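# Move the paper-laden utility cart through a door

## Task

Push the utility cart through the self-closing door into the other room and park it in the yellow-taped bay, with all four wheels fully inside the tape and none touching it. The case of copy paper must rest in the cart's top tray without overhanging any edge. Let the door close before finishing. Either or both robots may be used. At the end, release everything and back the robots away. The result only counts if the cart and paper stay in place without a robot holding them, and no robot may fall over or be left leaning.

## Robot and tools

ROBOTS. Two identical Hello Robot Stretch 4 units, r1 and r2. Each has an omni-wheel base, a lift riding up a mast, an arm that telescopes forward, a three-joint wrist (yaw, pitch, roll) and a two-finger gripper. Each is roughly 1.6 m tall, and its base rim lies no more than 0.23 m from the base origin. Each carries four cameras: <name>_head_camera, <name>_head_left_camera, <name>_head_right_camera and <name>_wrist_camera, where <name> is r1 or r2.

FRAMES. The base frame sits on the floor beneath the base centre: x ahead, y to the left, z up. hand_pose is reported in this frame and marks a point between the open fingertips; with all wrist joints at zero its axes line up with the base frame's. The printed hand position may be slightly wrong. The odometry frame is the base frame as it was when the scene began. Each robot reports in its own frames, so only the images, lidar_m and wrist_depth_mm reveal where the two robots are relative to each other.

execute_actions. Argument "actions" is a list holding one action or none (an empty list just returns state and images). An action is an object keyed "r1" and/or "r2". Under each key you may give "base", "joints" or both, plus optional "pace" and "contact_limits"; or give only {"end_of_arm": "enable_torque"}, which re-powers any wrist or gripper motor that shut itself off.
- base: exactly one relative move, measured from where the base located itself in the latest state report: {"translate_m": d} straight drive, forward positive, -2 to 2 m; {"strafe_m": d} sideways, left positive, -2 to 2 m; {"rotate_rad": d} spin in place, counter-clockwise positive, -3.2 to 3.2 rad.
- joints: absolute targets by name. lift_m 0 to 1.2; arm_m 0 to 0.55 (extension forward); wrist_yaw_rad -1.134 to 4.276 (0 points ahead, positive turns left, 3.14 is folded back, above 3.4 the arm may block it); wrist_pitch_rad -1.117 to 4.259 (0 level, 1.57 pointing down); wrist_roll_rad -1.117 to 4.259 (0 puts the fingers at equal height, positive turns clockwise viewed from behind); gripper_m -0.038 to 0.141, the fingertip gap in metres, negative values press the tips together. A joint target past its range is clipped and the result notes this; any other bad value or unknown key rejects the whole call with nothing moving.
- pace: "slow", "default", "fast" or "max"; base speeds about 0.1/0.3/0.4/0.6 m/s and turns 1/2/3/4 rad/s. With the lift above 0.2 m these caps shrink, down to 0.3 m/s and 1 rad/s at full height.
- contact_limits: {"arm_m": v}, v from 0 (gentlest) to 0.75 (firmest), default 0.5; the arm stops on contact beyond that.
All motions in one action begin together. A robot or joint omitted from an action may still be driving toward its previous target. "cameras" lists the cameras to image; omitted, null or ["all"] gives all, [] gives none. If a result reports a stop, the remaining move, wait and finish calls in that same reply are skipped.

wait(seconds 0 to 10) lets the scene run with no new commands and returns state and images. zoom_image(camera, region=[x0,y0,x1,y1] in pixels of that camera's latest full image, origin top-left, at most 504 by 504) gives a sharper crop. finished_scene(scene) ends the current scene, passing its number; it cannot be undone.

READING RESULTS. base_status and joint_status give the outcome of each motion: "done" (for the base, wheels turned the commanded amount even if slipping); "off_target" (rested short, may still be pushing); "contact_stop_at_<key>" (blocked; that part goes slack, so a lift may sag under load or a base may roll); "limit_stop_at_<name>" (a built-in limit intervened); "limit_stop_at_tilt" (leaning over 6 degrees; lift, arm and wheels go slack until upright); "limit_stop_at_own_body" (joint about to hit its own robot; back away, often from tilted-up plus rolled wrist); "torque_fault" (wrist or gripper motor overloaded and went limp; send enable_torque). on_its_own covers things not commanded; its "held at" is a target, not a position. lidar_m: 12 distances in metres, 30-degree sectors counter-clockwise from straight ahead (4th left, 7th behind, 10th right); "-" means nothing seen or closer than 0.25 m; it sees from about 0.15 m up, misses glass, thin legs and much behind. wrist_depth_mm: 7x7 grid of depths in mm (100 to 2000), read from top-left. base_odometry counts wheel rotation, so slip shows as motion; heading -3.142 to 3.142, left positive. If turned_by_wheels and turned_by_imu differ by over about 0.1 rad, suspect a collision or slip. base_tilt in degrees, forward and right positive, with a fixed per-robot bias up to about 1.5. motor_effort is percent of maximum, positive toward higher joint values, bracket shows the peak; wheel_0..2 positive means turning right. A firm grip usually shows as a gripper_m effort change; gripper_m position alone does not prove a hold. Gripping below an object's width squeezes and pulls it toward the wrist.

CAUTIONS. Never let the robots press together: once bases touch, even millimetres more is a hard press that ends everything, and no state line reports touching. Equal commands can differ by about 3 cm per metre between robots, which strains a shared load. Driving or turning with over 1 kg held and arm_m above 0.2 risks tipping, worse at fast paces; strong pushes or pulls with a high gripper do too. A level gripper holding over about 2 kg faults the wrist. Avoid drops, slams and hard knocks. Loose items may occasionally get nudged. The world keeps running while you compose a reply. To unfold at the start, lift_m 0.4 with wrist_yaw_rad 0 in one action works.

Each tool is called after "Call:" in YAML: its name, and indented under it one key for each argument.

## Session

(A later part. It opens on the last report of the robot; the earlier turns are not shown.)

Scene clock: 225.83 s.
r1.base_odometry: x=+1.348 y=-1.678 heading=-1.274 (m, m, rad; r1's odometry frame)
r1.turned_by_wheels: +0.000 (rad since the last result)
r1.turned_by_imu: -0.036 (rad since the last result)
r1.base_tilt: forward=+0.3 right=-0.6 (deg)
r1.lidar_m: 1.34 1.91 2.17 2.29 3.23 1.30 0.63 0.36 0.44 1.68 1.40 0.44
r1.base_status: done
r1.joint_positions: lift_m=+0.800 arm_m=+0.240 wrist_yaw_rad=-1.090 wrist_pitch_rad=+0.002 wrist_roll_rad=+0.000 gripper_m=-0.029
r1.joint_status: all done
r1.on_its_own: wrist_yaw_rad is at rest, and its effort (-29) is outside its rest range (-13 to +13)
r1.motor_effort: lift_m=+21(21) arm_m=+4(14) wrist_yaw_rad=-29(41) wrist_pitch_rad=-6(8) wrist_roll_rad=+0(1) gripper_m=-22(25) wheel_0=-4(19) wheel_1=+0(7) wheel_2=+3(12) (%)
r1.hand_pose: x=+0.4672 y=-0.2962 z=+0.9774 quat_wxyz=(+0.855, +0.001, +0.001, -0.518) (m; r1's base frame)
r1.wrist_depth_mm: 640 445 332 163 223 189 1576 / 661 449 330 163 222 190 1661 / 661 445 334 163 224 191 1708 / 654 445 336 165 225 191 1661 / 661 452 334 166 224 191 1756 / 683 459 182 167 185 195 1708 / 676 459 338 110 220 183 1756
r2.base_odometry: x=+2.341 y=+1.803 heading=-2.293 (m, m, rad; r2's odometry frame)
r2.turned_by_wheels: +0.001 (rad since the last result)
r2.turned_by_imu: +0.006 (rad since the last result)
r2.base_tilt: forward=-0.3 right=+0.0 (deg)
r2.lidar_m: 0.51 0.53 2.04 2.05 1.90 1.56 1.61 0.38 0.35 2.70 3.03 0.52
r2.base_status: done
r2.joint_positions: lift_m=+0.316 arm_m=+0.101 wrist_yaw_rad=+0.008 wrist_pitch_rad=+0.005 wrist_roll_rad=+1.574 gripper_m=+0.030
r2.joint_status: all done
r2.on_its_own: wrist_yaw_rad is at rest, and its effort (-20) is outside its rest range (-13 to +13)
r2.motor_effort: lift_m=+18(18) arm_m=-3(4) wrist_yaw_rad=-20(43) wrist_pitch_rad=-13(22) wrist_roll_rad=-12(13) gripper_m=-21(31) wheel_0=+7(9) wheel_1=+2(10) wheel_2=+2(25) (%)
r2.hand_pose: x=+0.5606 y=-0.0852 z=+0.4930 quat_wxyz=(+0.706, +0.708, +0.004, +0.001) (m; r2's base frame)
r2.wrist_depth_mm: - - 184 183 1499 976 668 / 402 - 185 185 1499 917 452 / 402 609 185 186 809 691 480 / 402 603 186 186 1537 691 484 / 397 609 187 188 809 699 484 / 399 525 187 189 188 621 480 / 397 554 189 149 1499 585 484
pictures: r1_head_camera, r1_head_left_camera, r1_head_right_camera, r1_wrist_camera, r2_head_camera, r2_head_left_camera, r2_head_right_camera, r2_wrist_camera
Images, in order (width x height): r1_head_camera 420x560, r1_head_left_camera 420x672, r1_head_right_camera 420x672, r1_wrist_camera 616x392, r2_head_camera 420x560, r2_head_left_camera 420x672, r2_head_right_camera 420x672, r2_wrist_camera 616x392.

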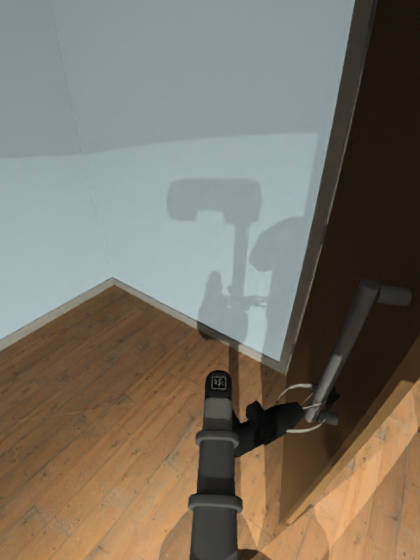

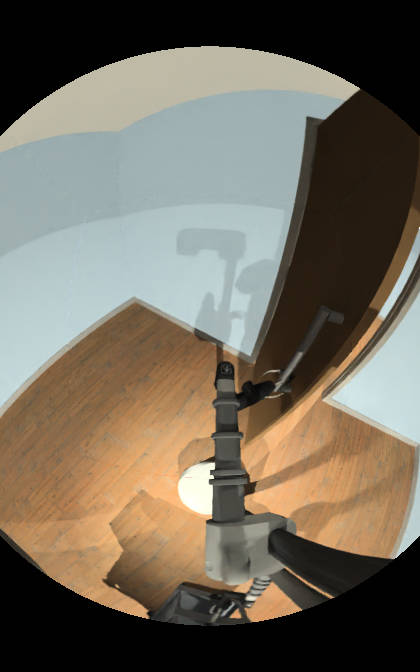

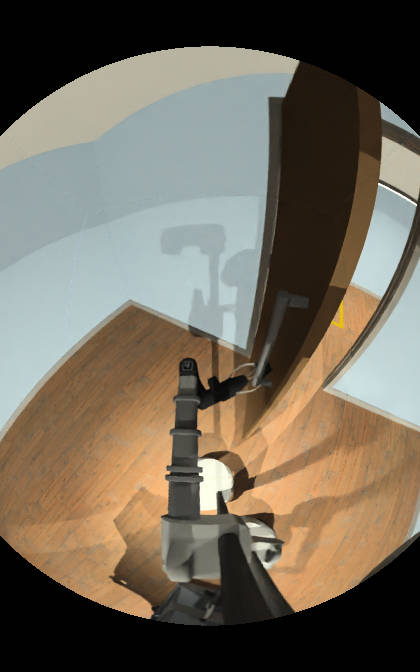

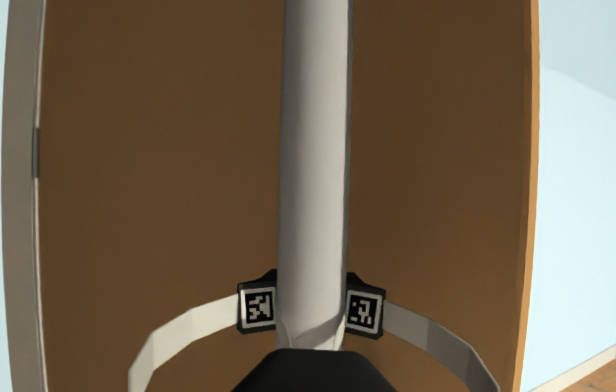

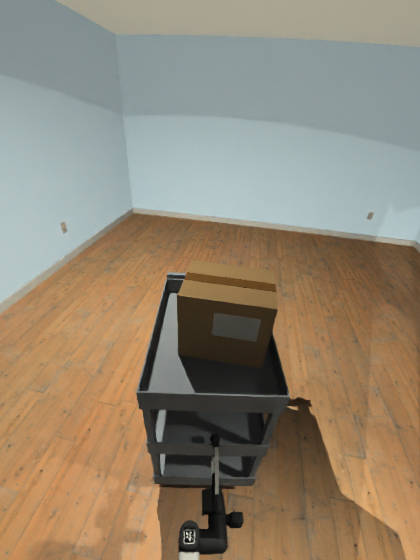

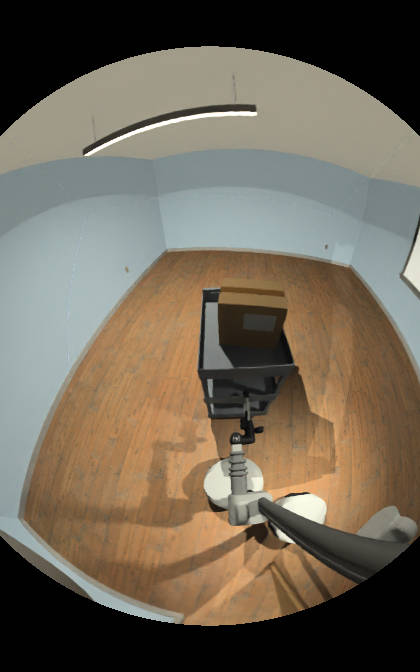

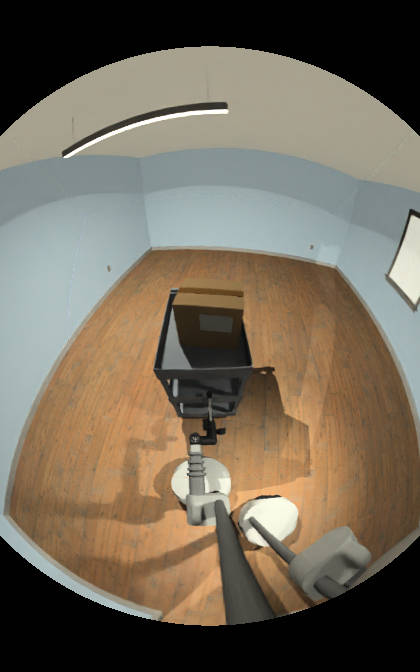

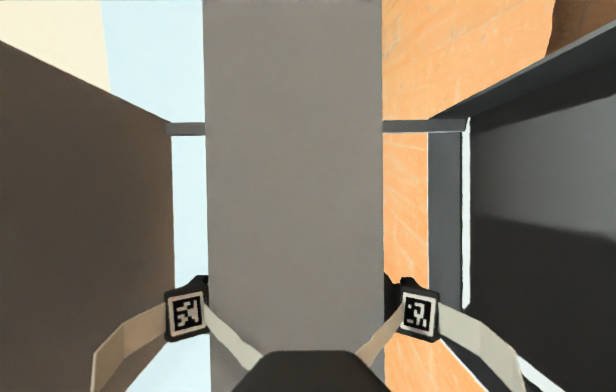

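Call:
execute_actions:
  actions: []

Scene clock: 229.00 s.
r1.base_odometry: x=+1.348 y=-1.678 heading=-1.274 (m, m, rad; r1's odometry frame)
r1.turned_by_wheels: +0.000 (rad since the last result)
r1.turned_by_imu: -0.001 (rad since the last result)
r1.base_tilt: forward=+0.4 right=-0.6 (deg)
r1.lidar_m: 1.33 1.89 2.12 2.31 3.27 1.30 0.65 0.37 0.43 1.69 1.40 0.45
r1.base_status: done
r1.joint_positions: lift_m=+0.800 arm_m=+0.240 wrist_yaw_rad=-1.090 wrist_pitch_rad=+0.002 wrist_roll_rad=+0.000 gripper_m=-0.029
r1.joint_status: all done
r1.on_its_own: wrist_yaw_rad is at rest, and its effort (-29) is outside its rest range (-13 to +13)
r1.motor_effort: lift_m=+21(21) arm_m=+3(14) wrist_yaw_rad=-29(41) wrist_pitch_rad=-6(8) wrist_roll_rad=+1(1) gripper_m=-22(25) wheel_0=-4(19) wheel_1=+1(7) wheel_2=+3(12) (%)
r1.hand_pose: x=+0.4672 y=-0.2962 z=+0.9774 quat_wxyz=(+0.855, +0.001, +0.001, -0.518) (m; r1's base frame)
r1.wrist_depth_mm: 647 449 334 163 222 189 1661 / 661 452 332 163 224 189 1618 / 661 449 332 164 224 190 1708 / 661 449 334 165 224 192 1708 / 668 452 336 166 224 191 1756 / 683 455 181 167 185 194 1756 / 676 462 342 110 220 183 1661
r2.base_odometry: x=+2.341 y=+1.803 heading=-2.293 (m, m, rad; r2's odometry frame)
r2.turned_by_wheels: +0.000 (rad since the last result)
r2.turned_by_imu: +0.001 (rad since the last result)
r2.base_tilt: forward=-0.2 right=+0.2 (deg)
r2.lidar_m: 0.51 0.55 2.04 2.03 1.91 1.56 1.62 0.36 0.34 2.70 3.01 0.52
r2.base_status: done
r2.joint_positions: lift_m=+0.316 arm_m=+0.101 wrist_yaw_rad=+0.008 wrist_pitch_rad=+0.005 wrist_roll_rad=+1.574 gripper_m=+0.030
r2.joint_status: all done
r2.on_its_own: wrist_yaw_rad is at rest, and its effort (-21) is outside its rest range (-13 to +13)
r2.motor_effort: lift_m=+17(18) arm_m=-3(4) wrist_yaw_rad=-21(43) wrist_pitch_rad=-12(22) wrist_roll_rad=-11(13) gripper_m=-20(31) wheel_0=+7(9) wheel_1=+3(10) wheel_2=+2(25) (%)
r2.hand_pose: x=+0.5606 y=-0.0852 z=+0.4930 quat_wxyz=(+0.706, +0.708, +0.004, +0.001) (m; r2's base frame)
r2.wrist_depth_mm: - - 183 184 1464 991 668 / 402 - 185 185 1499 917 452 / 402 609 185 186 798 691 480 / 399 597 186 187 1537 691 480 / 399 609 187 187 809 699 480 / 397 525 188 189 189 621 484 / 397 559 189 148 1499 597 484
pictures: r1_head_camera, r1_head_left_camera, r1_head_right_camera, r1_wrist_camera, r2_head_camera, r2_head_left_camera, r2_head_right_camera, r2_wrist_camera
Images, in order (width x height): r1_head_camera 420x560, r1_head_left_camera 420x672, r1_head_right_camera 420x672, r1_wrist_camera 616x392, r2_head_camera 420x560, r2_head_left_camera 420x672, r2_head_right_camera 420x672, r2_wrist_camera 616x392.

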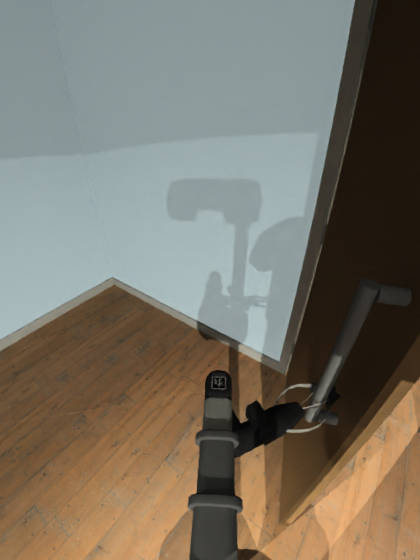

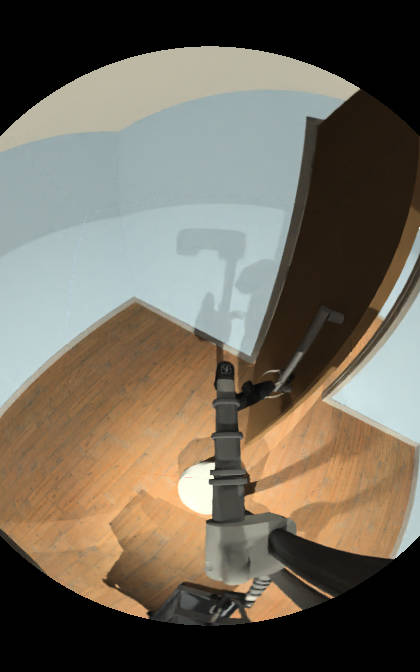

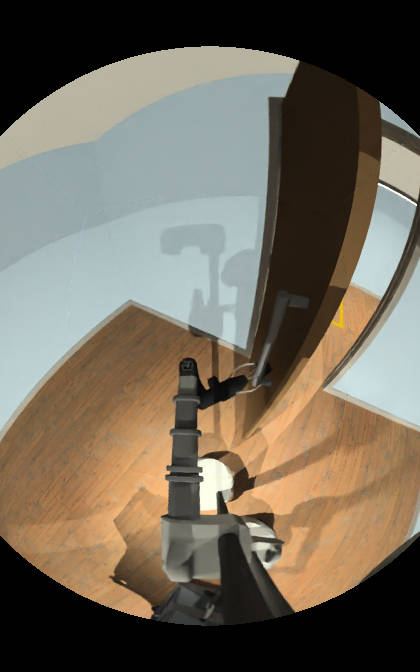

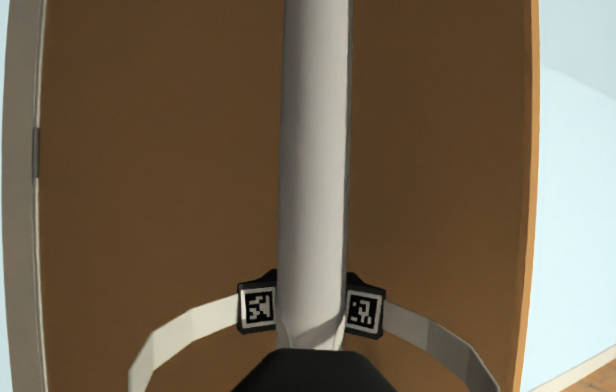

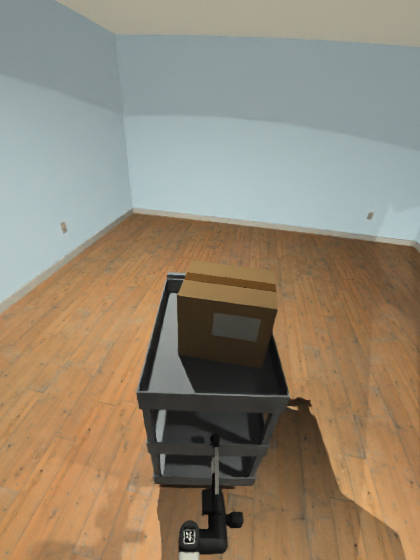

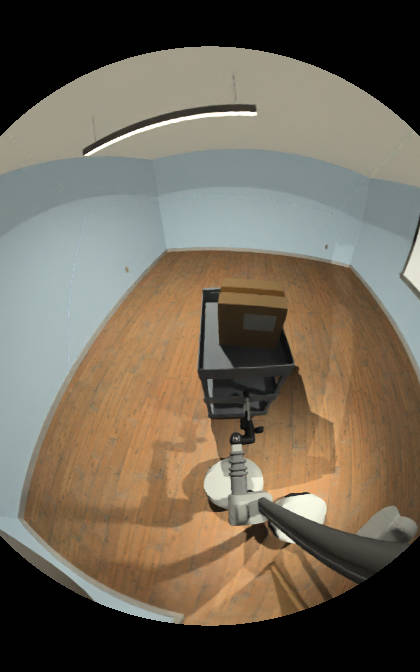

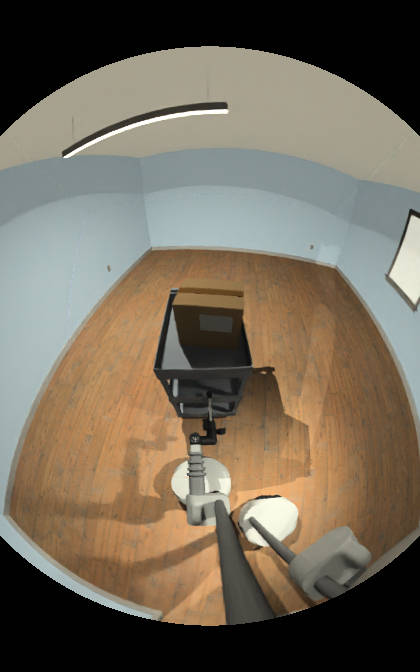

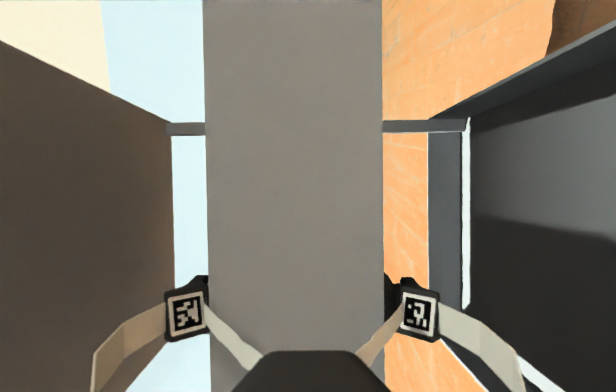

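Call:
zoom_image:
  camera: "r2_head_camera"
  region: [110, 250, 320, 530]

Call:
zoom_image:
  camera: "r2_head_right_camera"
  region: [130, 420, 400, 630]

Region (110, 250, 320, 530) of r2_head_camera's 420x560 image, scaled by 1.800, with more detail than that image has; it fills the left 378 columns of this view, and the rest is white.

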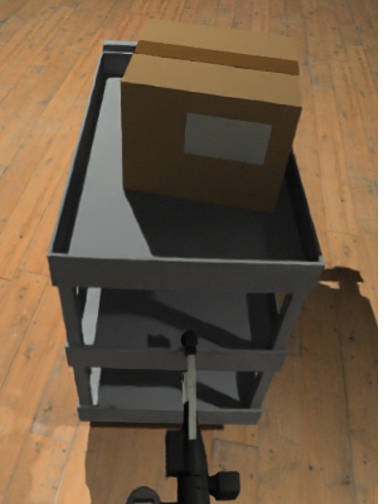

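Region (130, 420, 400, 630) of r2_head_right_camera's 420x672 image, scaled by 1.867, with more detail than that image has.

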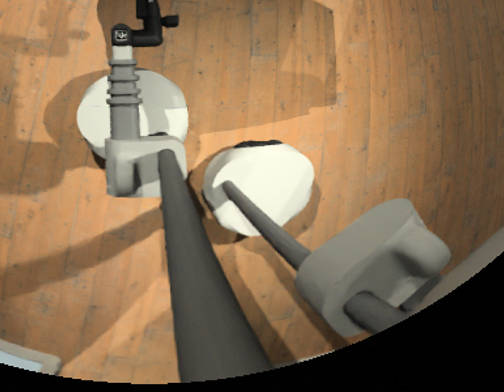

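Call:
execute_actions:
  actions:
    - {"r1": {"base": {"strafe_m": 0.088}, "joints": {"arm_m": 0.272}, "pace": "fast"}}
  cameras: ["r1_head_right_camera", "r1_wrist_camera", "r2_head_camera", "r2_head_right_camera"]

Scene clock: 257.60 s.
r1.base_odometry: x=+1.432 y=-1.653 heading=-1.274 (m, m, rad; r1's odometry frame)
r1.turned_by_wheels: -0.001 (rad since the last result)
r1.turned_by_imu: -0.028 (rad since the last result)
r1.base_tilt: forward=+0.3 right=-0.6 (deg)
r1.lidar_m: 1.35 1.89 2.09 2.22 3.07 4.43 0.72 0.42 0.41 1.84 1.46 0.46
r1.base_status: done
r1.joint_positions: lift_m=+0.800 arm_m=+0.271 wrist_yaw_rad=-1.099 wrist_pitch_rad=+0.002 wrist_roll_rad=+0.000 gripper_m=-0.029
r1.joint_status: all done
r1.motor_effort: lift_m=+21(21) arm_m=+7(13) wrist_yaw_rad=-4(45) wrist_pitch_rad=-7(7) wrist_roll_rad=+0(0) gripper_m=-18(24) wheel_0=-5(16) wheel_1=-1(8) wheel_2=-2(12) (%)
r1.hand_pose: x=+0.4951 y=-0.2967 z=+0.9774 quat_wxyz=(+0.853, +0.001, +0.001, -0.522) (m; r1's base frame)
r1.wrist_depth_mm: 732 500 353 161 220 187 186 / 741 500 351 163 219 189 1808 / 732 496 353 164 220 190 1808 / 732 496 351 165 226 191 1863 / 741 504 355 167 227 190 1921 / 759 508 182 167 185 191 1921 / 759 517 345 109 220 178 1921
r2.base_odometry: x=+2.341 y=+1.803 heading=-2.293 (m, m, rad; r2's odometry frame)
r2.turned_by_wheels: +0.000 (rad since the last result)
r2.turned_by_imu: +0.001 (rad since the last result)
r2.base_tilt: forward=-0.2 right=+0.0 (deg)
r2.lidar_m: 0.51 0.54 2.06 2.04 1.89 1.55 1.51 0.47 0.40 0.55 3.03 0.53
r2.base_status: not commanded
r2.joint_positions: lift_m=+0.316 arm_m=+0.101 wrist_yaw_rad=+0.008 wrist_pitch_rad=+0.005 wrist_roll_rad=+1.574 gripper_m=+0.030
r2.joint_status: not commanded
r2.on_its_own: wrist_yaw_rad is at rest, and its effort (-21) is outside its rest range (-13 to +13)
r2.motor_effort: lift_m=+17(17) arm_m=-3(3) wrist_yaw_rad=-21(22) wrist_pitch_rad=-14(13) wrist_roll_rad=-11(11) gripper_m=-23(20) wheel_0=+7(7) wheel_1=+3(3) wheel_2=+1(1) (%)
r2.hand_pose: x=+0.5606 y=-0.0852 z=+0.4930 quat_wxyz=(+0.706, +0.708, +0.004, +0.001) (m; r2's base frame)
r2.wrist_depth_mm: - - 183 183 1499 991 676 / 404 - 184 185 1537 931 449 / 402 609 185 186 809 691 477 / 399 609 186 186 1537 691 480 / 397 603 187 187 809 707 480 / 397 525 187 188 188 615 484 / 397 559 189 148 1464 597 484
pictures: r1_head_right_camera, r1_wrist_camera, r2_head_camera, r2_head_right_camera
Images, in order (width x height): r1_head_right_camera 420x672, r1_wrist_camera 616x392, r2_head_camera 420x560, r2_head_right_camera 420x672.

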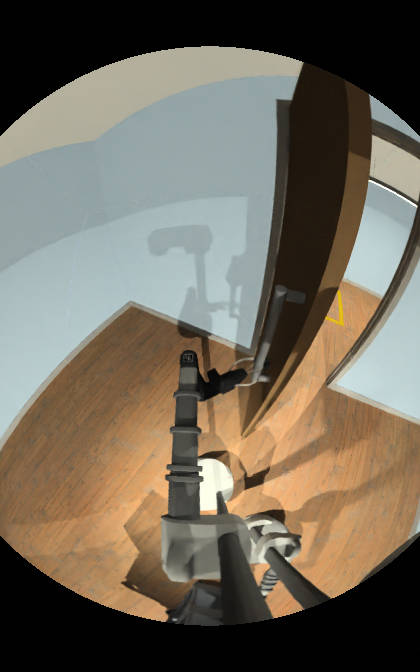

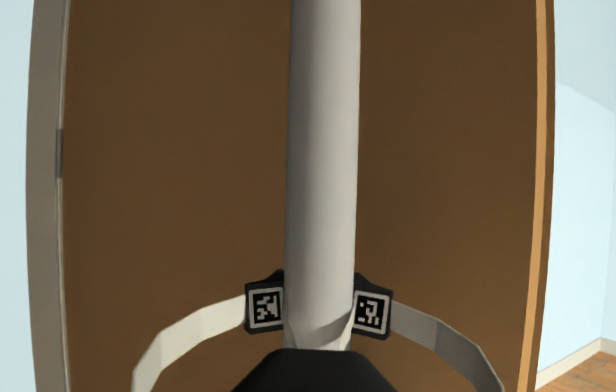

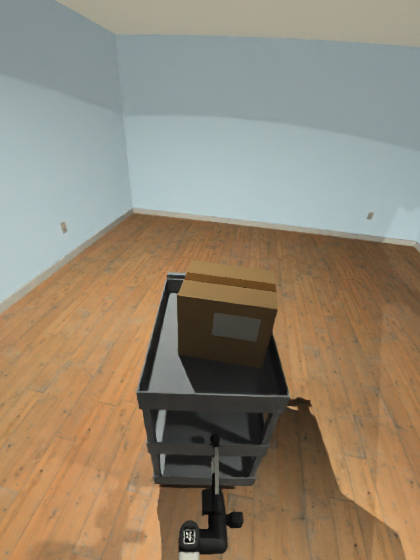

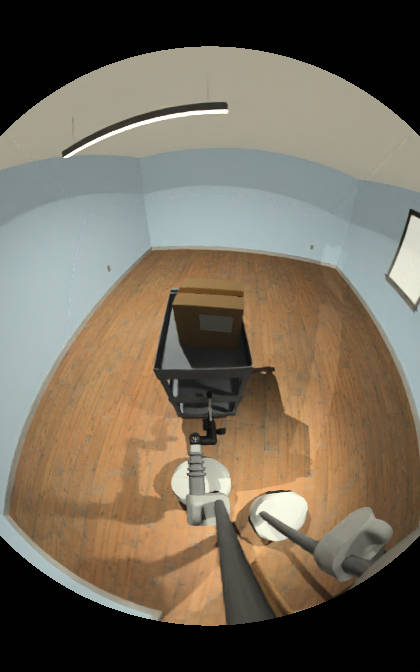

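Call:
zoom_image:
  camera: "r2_head_camera"
  region: [0, 190, 420, 320]

Call:
zoom_image:
  camera: "r1_head_right_camera"
  region: [230, 240, 420, 460]

Region (0, 190, 420, 320) of r2_head_camera's 420x560 image, scaled by 1.200, with more detail than that image has; it fills the top 156 rows of this view, and the rest is white.

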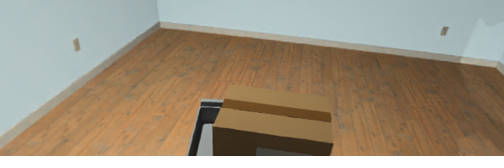

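Region (230, 240, 420, 460) of r1_head_right_camera's 420x672 image, scaled by 2.291, with more detail than that image has; it fills the left 435 columns of this view, and the rest is white.

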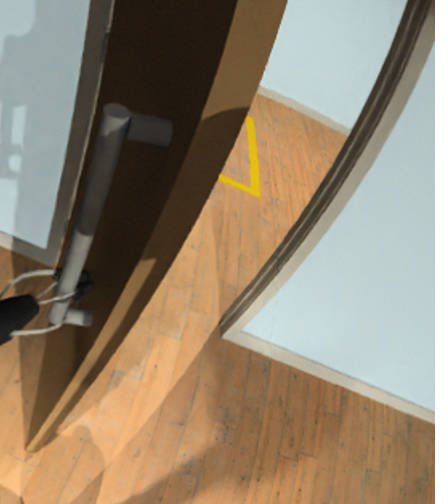

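Call:
execute_actions:
  actions:
    - {"r1": {"base": {"strafe_m": 0.088}, "joints": {"arm_m": 0.294}, "pace": "fast"}, "r2": {"base": {"translate_m": -2.0}, "pace": "max"}}

Scene clock: 270.87 s.
r1.base_odometry: x=+1.516 y=-1.627 heading=-1.275 (m, m, rad; r1's odometry frame)
r1.turned_by_wheels: -0.001 (rad since the last result)
r1.turned_by_imu: -0.031 (rad since the last result)
r1.base_tilt: forward=+0.3 right=-0.7 (deg)
r1.lidar_m: 1.37 1.90 2.02 2.10 2.91 4.44 3.84 2.85 2.71 1.02 0.95 0.47
r1.base_status: done
r1.joint_positions: lift_m=+0.800 arm_m=+0.293 wrist_yaw_rad=-1.088 wrist_pitch_rad=+0.002 wrist_roll_rad=+0.000 gripper_m=-0.029
r1.joint_status: all done
r1.on_its_own: wrist_yaw_rad is at rest, and its effort (-33) is outside its rest range (-13 to +13)
r1.motor_effort: lift_m=+21(21) arm_m=+3(14) wrist_yaw_rad=-33(44) wrist_pitch_rad=-7(8) wrist_roll_rad=+1(0) gripper_m=-22(26) wheel_0=-8(21) wheel_1=-1(9) wheel_2=+1(16) (%)
r1.hand_pose: x=+0.5206 y=-0.2961 z=+0.9774 quat_wxyz=(+0.856, +0.001, +0.001, -0.518) (m; r1's base frame)
r1.wrist_depth_mm: 768 591 375 163 221 182 175 / 768 580 375 163 223 182 1078 / 768 580 375 163 224 184 193 / 788 580 377 165 224 184 1983 / 778 585 377 167 224 184 798 / 778 591 182 167 185 183 715 / 798 559 379 110 216 173 732
r2.base_odometry: x=+3.662 y=+3.305 heading=-2.292 (m, m, rad; r2's odometry frame)
r2.turned_by_wheels: +0.001 (rad since the last result)
r2.turned_by_imu: +0.028 (rad since the last result)
r2.base_tilt: forward=-0.4 right=+0.0 (deg)
r2.lidar_m: 0.35 0.37 0.57 2.44 2.79 2.57 2.56 2.75 2.30 0.59 0.44 0.57
r2.base_status: done
r2.joint_positions: lift_m=+0.316 arm_m=+0.101 wrist_yaw_rad=+0.010 wrist_pitch_rad=+0.001 wrist_roll_rad=+1.573 gripper_m=+0.031
r2.joint_status: not commanded
r2.on_its_own: wrist_yaw_rad is at rest, and its effort (-30) is outside its rest range (-13 to +13)
r2.motor_effort: lift_m=+19(20) arm_m=-4(4) wrist_yaw_rad=-30(49) wrist_pitch_rad=+0(22) wrist_roll_rad=-10(12) gripper_m=-22(30) wheel_0=+7(9) wheel_1=+4(8) wheel_2=+2(27) (%)
r2.hand_pose: x=+0.5610 y=-0.0844 z=+0.4940 quat_wxyz=(+0.706, +0.708, +0.004, +0.003) (m; r2's base frame)
r2.wrist_depth_mm: 609 609 615 621 621 627 627 / 1336 1336 - 1366 1205 946 676 / 332 330 330 293 336 336 338 / 394 - - 246 1756 1008 433 / 394 - - 211 1618 1025 480 / 392 517 185 186 185 591 492 / 389 544 169 141 174 676 496
pictures: r1_head_camera, r1_head_left_camera, r1_head_right_camera, r1_wrist_camera, r2_head_camera, r2_head_left_camera, r2_head_right_camera, r2_wrist_camera
Images, in order (width x height): r1_head_camera 420x560, r1_head_left_camera 420x672, r1_head_right_camera 420x672, r1_wrist_camera 616x392, r2_head_camera 420x560, r2_head_left_camera 420x672, r2_head_right_camera 420x672, r2_wrist_camera 616x392.

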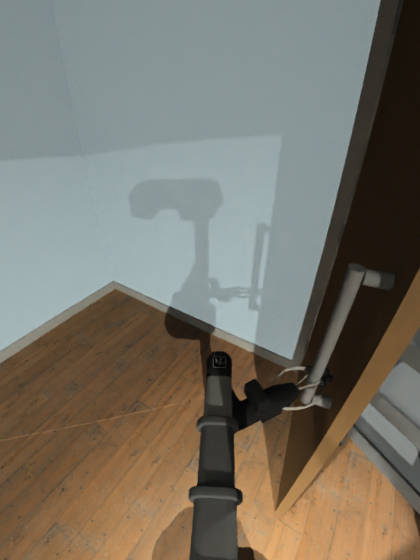

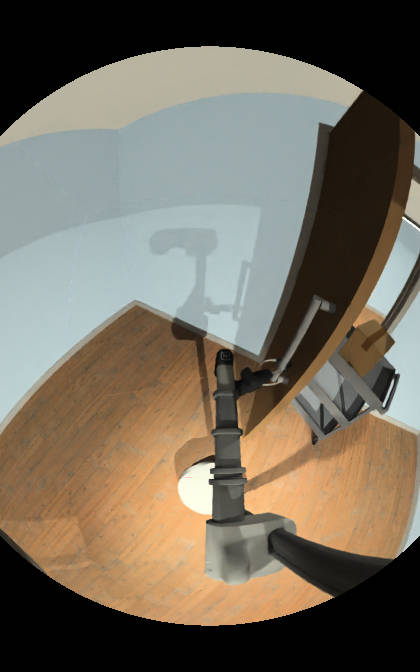

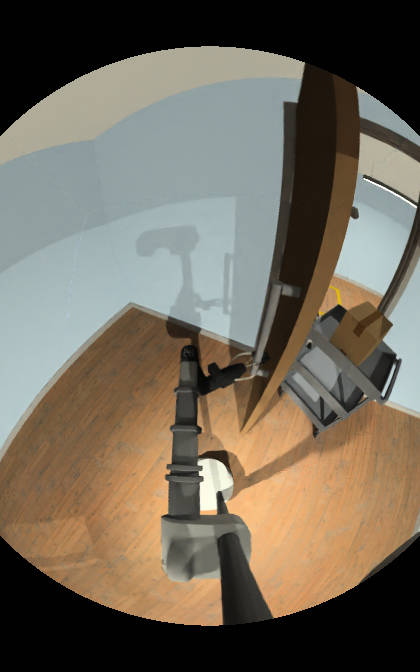

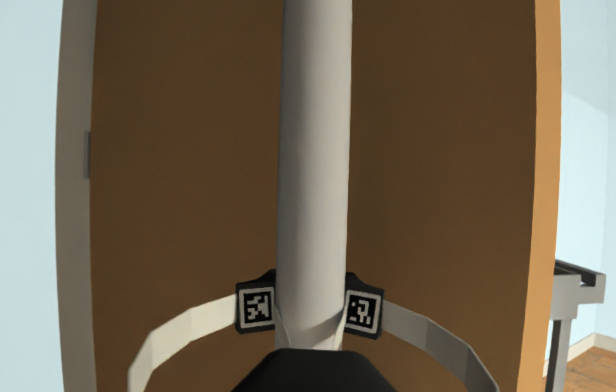

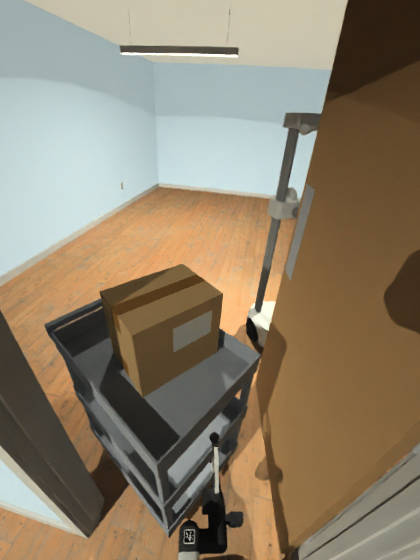

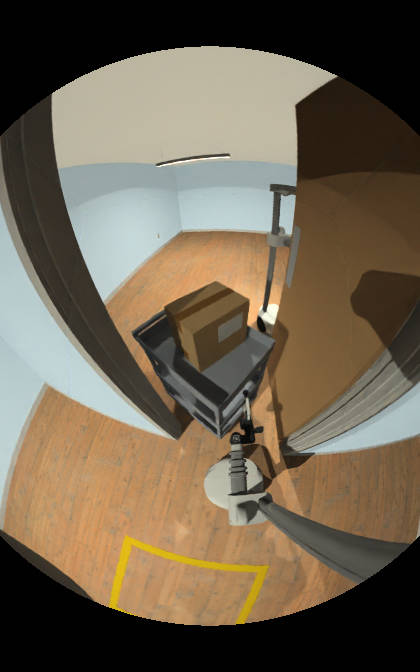

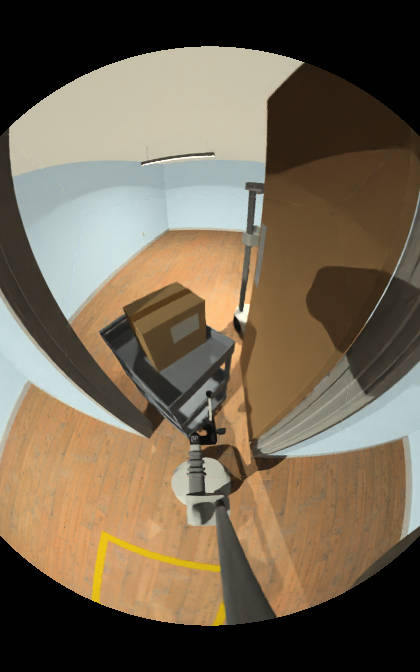

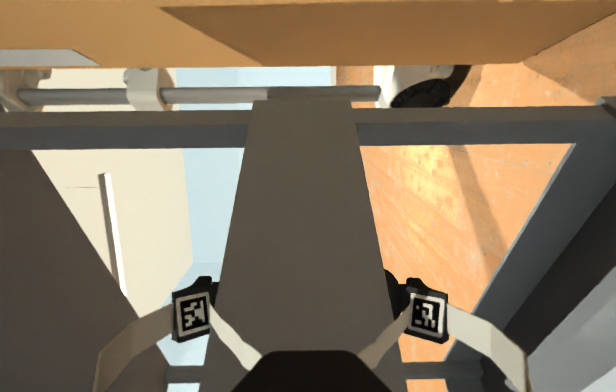

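Call:
execute_actions:
  actions: []
  cameras: ["r2_head_camera", "r2_head_left_camera", "r2_wrist_camera", "r1_head_right_camera"]

Scene clock: 271.73 s.
r1.base_odometry: x=+1.516 y=-1.627 heading=-1.275 (m, m, rad; r1's odometry frame)
r1.turned_by_wheels: +0.000 (rad since the last result)
r1.turned_by_imu: +0.000 (rad since the last result)
r1.base_tilt: forward=+0.4 right=-0.6 (deg)
r1.lidar_m: 1.39 1.90 1.99 2.12 2.85 4.44 3.86 2.82 2.70 1.00 0.96 0.49
r1.base_status: done
r1.joint_positions: lift_m=+0.800 arm_m=+0.293 wrist_yaw_rad=-1.088 wrist_pitch_rad=+0.002 wrist_roll_rad=+0.000 gripper_m=-0.029
r1.joint_status: all done
r1.on_its_own: wrist_yaw_rad is at rest, and its effort (-34) is outside its rest range (-13 to +13)
r1.motor_effort: lift_m=+21(21) arm_m=+4(14) wrist_yaw_rad=-34(44) wrist_pitch_rad=-7(8) wrist_roll_rad=+0(0) gripper_m=-22(26) wheel_0=-8(21) wheel_1=-1(9) wheel_2=+1(16) (%)
r1.hand_pose: x=+0.5206 y=-0.2961 z=+0.9774 quat_wxyz=(+0.856, +0.001, +0.001, -0.518) (m; r1's base frame)
r1.wrist_depth_mm: 759 585 375 163 222 182 175 / 759 591 375 163 223 183 1078 / 750 585 375 164 223 184 194 / 768 580 375 165 224 185 - / 768 580 377 167 224 184 798 / 798 597 182 168 185 185 715 / 809 559 379 110 217 173 723
r2.base_odometry: x=+3.662 y=+3.305 heading=-2.292 (m, m, rad; r2's odometry frame)
r2.turned_by_wheels: +0.000 (rad since the last result)
r2.turned_by_imu: +0.000 (rad since the last result)
r2.base_tilt: forward=-0.4 right=-0.1 (deg)
r2.lidar_m: 0.36 0.36 0.55 2.46 2.77 2.56 2.55 2.77 2.31 0.58 0.44 0.56
r2.base_status: done
r2.joint_positions: lift_m=+0.316 arm_m=+0.101 wrist_yaw_rad=+0.010 wrist_pitch_rad=+0.001 wrist_roll_rad=+1.573 gripper_m=+0.031
r2.joint_status: not commanded
r2.on_its_own: wrist_yaw_rad is at rest, and its effort (-30) is outside its rest range (-13 to +13)
r2.motor_effort: lift_m=+19(20) arm_m=-4(4) wrist_yaw_rad=-30(49) wrist_pitch_rad=-3(22) wrist_roll_rad=-11(12) gripper_m=-21(30) wheel_0=+8(9) wheel_1=+4(8) wheel_2=+2(27) (%)
r2.hand_pose: x=+0.5610 y=-0.0844 z=+0.4940 quat_wxyz=(+0.706, +0.708, +0.004, +0.003) (m; r2's base frame)
r2.wrist_depth_mm: 609 615 615 621 621 621 634 / 1336 1336 - 1336 1229 946 683 / 332 332 330 294 336 338 338 / 392 - - 247 1756 1042 436 / 392 - - 211 1576 1025 480 / 392 512 185 185 185 585 492 / 387 539 169 141 174 676 492
pictures: r1_head_right_camera, r2_head_camera, r2_head_left_camera, r2_wrist_camera
Images, in order (width x height): r1_head_right_camera 420x672, r2_head_camera 420x560, r2_head_left_camera 420x672, r2_wrist_camera 616x392.

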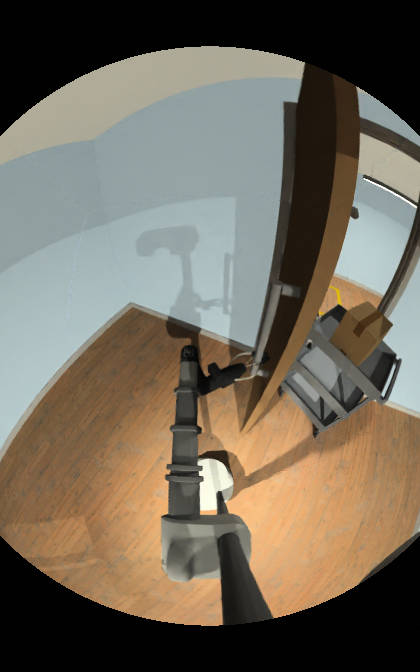

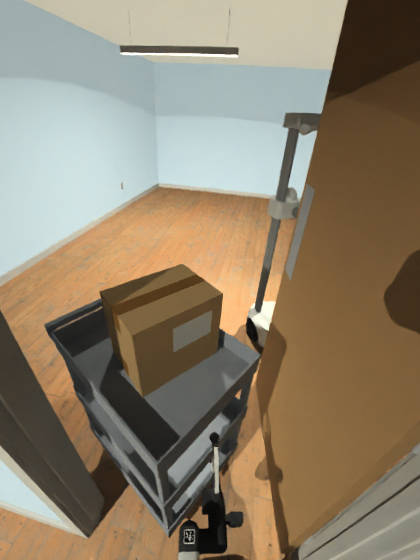

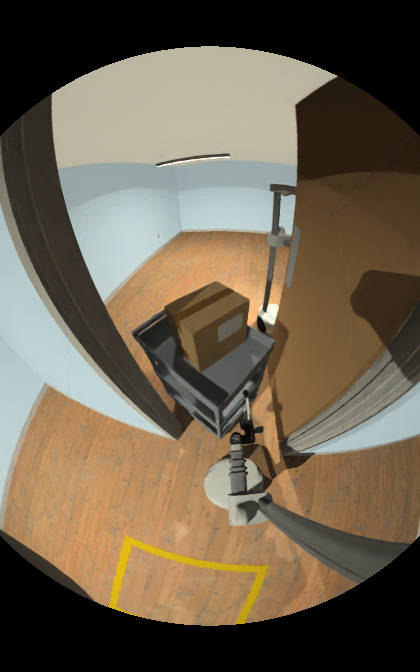

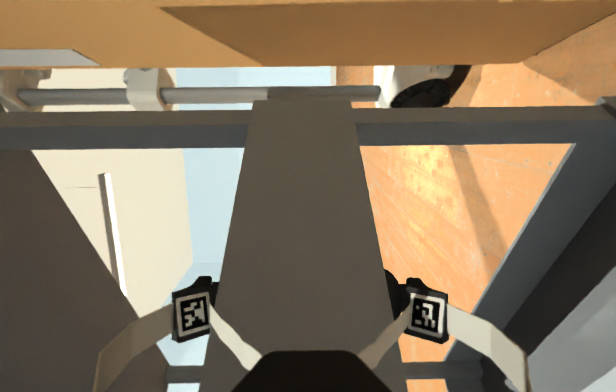

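Call:
zoom_image:
  camera: "r2_head_camera"
  region: [0, 250, 310, 560]

Region (0, 250, 310, 560) of r2_head_camera's 420x560 image, scaled by 1.626, with more detail than that image has.

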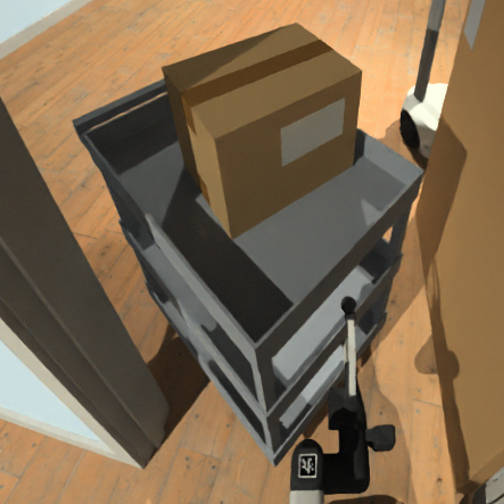

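Call:
zoom_image:
  camera: "r1_head_right_camera"
  region: [260, 280, 420, 450]

Call:
zoom_image:
  camera: "r2_head_left_camera"
  region: [60, 400, 330, 630]

Region (260, 280, 420, 450) of r1_head_right_camera's 420x672 image, scaled by 2.965, with more detail than that image has; it fills the left 474 columns of this view, and the rest is white.

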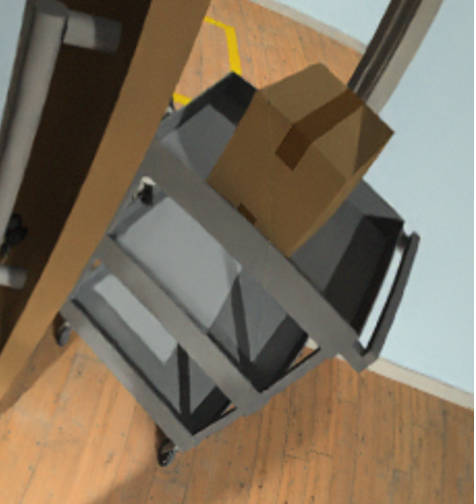

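Region (60, 400, 330, 630) of r2_head_left_camera's 420x672 image, scaled by 1.867, with more detail than that image has; it fills the top 429 rows of this view, and the rest is white.

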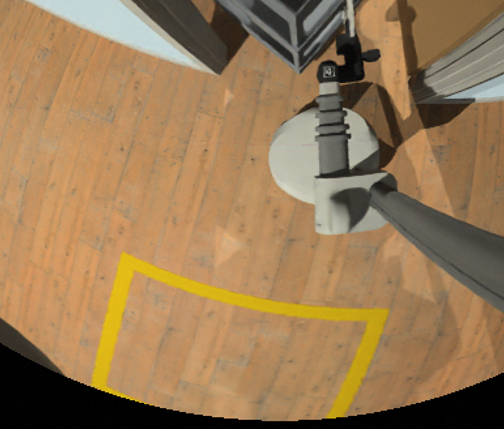

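Call:
execute_actions:
  actions:
    - {"r2": {"base": {"rotate_rad": -0.215}, "joints": {"wrist_yaw_rad": 0.43}}}
  cameras: ["r2_head_camera", "r2_head_left_camera", "r2_wrist_camera", "r1_head_right_camera"]

Scene clock: 309.37 s.
r1.base_odometry: x=+1.516 y=-1.627 heading=-1.275 (m, m, rad; r1's odometry frame)
r1.turned_by_wheels: +0.000 (rad since the last result)
r1.turned_by_imu: -0.001 (rad since the last result)
r1.base_tilt: forward=+0.4 right=-0.6 (deg)
r1.lidar_m: 1.34 1.89 2.01 2.11 2.87 4.44 3.88 2.79 2.69 0.99 0.92 0.48
r1.base_status: not commanded
r1.joint_positions: lift_m=+0.800 arm_m=+0.293 wrist_yaw_rad=-1.088 wrist_pitch_rad=+0.002 wrist_roll_rad=+0.000 gripper_m=-0.029
r1.joint_status: not commanded
r1.on_its_own: wrist_yaw_rad is at rest, and its effort (-33) is outside its rest range (-13 to +13)
r1.motor_effort: lift_m=+21(21) arm_m=+4(4) wrist_yaw_rad=-33(34) wrist_pitch_rad=-7(7) wrist_roll_rad=+0(1) gripper_m=-22(22) wheel_0=-8(8) wheel_1=-2(1) wheel_2=+1(1) (%)
r1.hand_pose: x=+0.5206 y=-0.2961 z=+0.9774 quat_wxyz=(+0.856, +0.001, +0.001, -0.518) (m; r1's base frame)
r1.wrist_depth_mm: 768 591 375 163 222 182 175 / 768 591 375 163 222 183 1078 / 759 585 377 164 223 185 195 / 759 580 373 165 224 185 1863 / 768 585 373 167 224 184 809 / 798 591 182 167 185 183 699 / 809 569 382 110 216 173 723
r2.base_odometry: x=+3.662 y=+3.305 heading=-2.506 (m, m, rad; r2's odometry frame)
r2.turned_by_wheels: -0.213 (rad since the last result)
r2.turned_by_imu: -0.209 (rad since the last result)
r2.base_tilt: forward=-0.3 right=+0.0 (deg)
r2.lidar_m: 0.42 0.36 0.55 1.07 2.55 2.66 2.56 2.65 2.40 1.03 0.44 0.47
r2.base_status: done
r2.joint_positions: lift_m=+0.316 arm_m=+0.100 wrist_yaw_rad=+0.444 wrist_pitch_rad=+0.004 wrist_roll_rad=+1.568 gripper_m=+0.031
r2.joint_status: all done
r2.on_its_own: wrist_yaw_rad is at rest, and its effort (-38) is outside its rest range (-13 to +13)
r2.motor_effort: lift_m=+19(18) arm_m=-1(3) wrist_yaw_rad=-38(63) wrist_pitch_rad=-12(10) wrist_roll_rad=+4(10) gripper_m=-23(23) wheel_0=+10(10) wheel_1=+1(8) wheel_2=+8(6) (%)
r2.hand_pose: x=+0.5692 y=+0.0449 z=+0.4932 quat_wxyz=(+0.691, +0.689, +0.157, +0.155) (m; r2's base frame)
r2.wrist_depth_mm: - - - - 1281 1008 699 / 296 297 297 279 301 303 303 / - - - 249 1756 991 421 / 397 - - 224 1576 1008 455 / 394 634 211 204 1576 654 484 / 392 521 183 187 185 621 488 / 394 559 173 143 1464 661 484
pictures: r1_head_right_camera, r2_head_camera, r2_head_left_camera, r2_wrist_camera
Images, in order (width x height): r1_head_right_camera 420x672, r2_head_camera 420x560, r2_head_left_camera 420x672, r2_wrist_camera 616x392.

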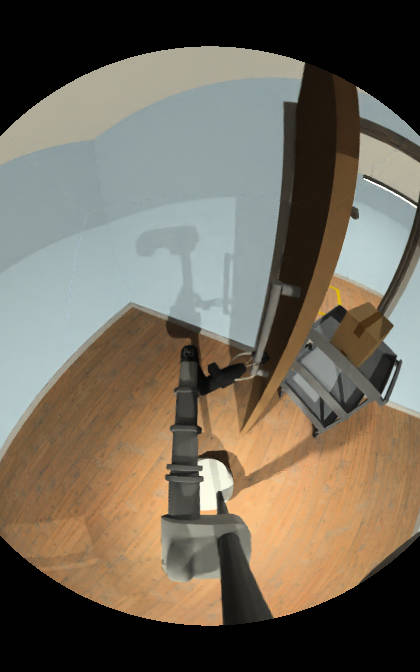

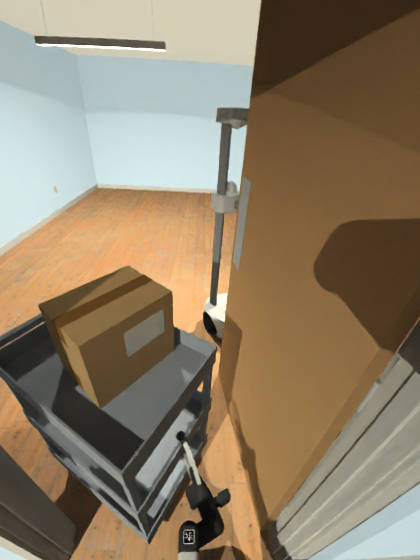

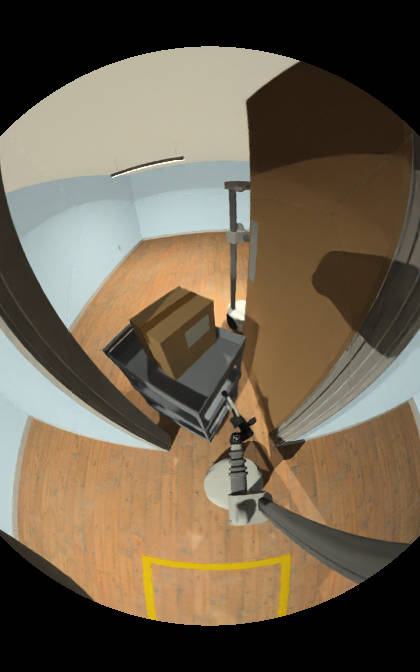

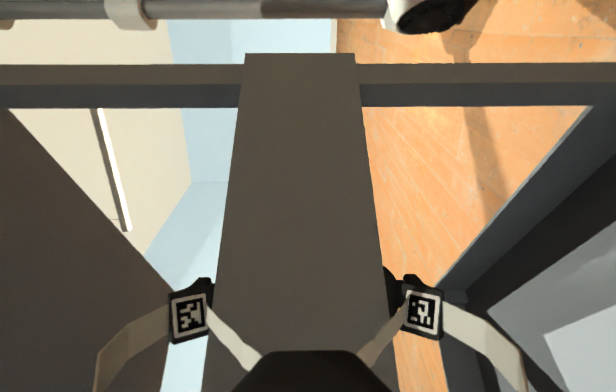

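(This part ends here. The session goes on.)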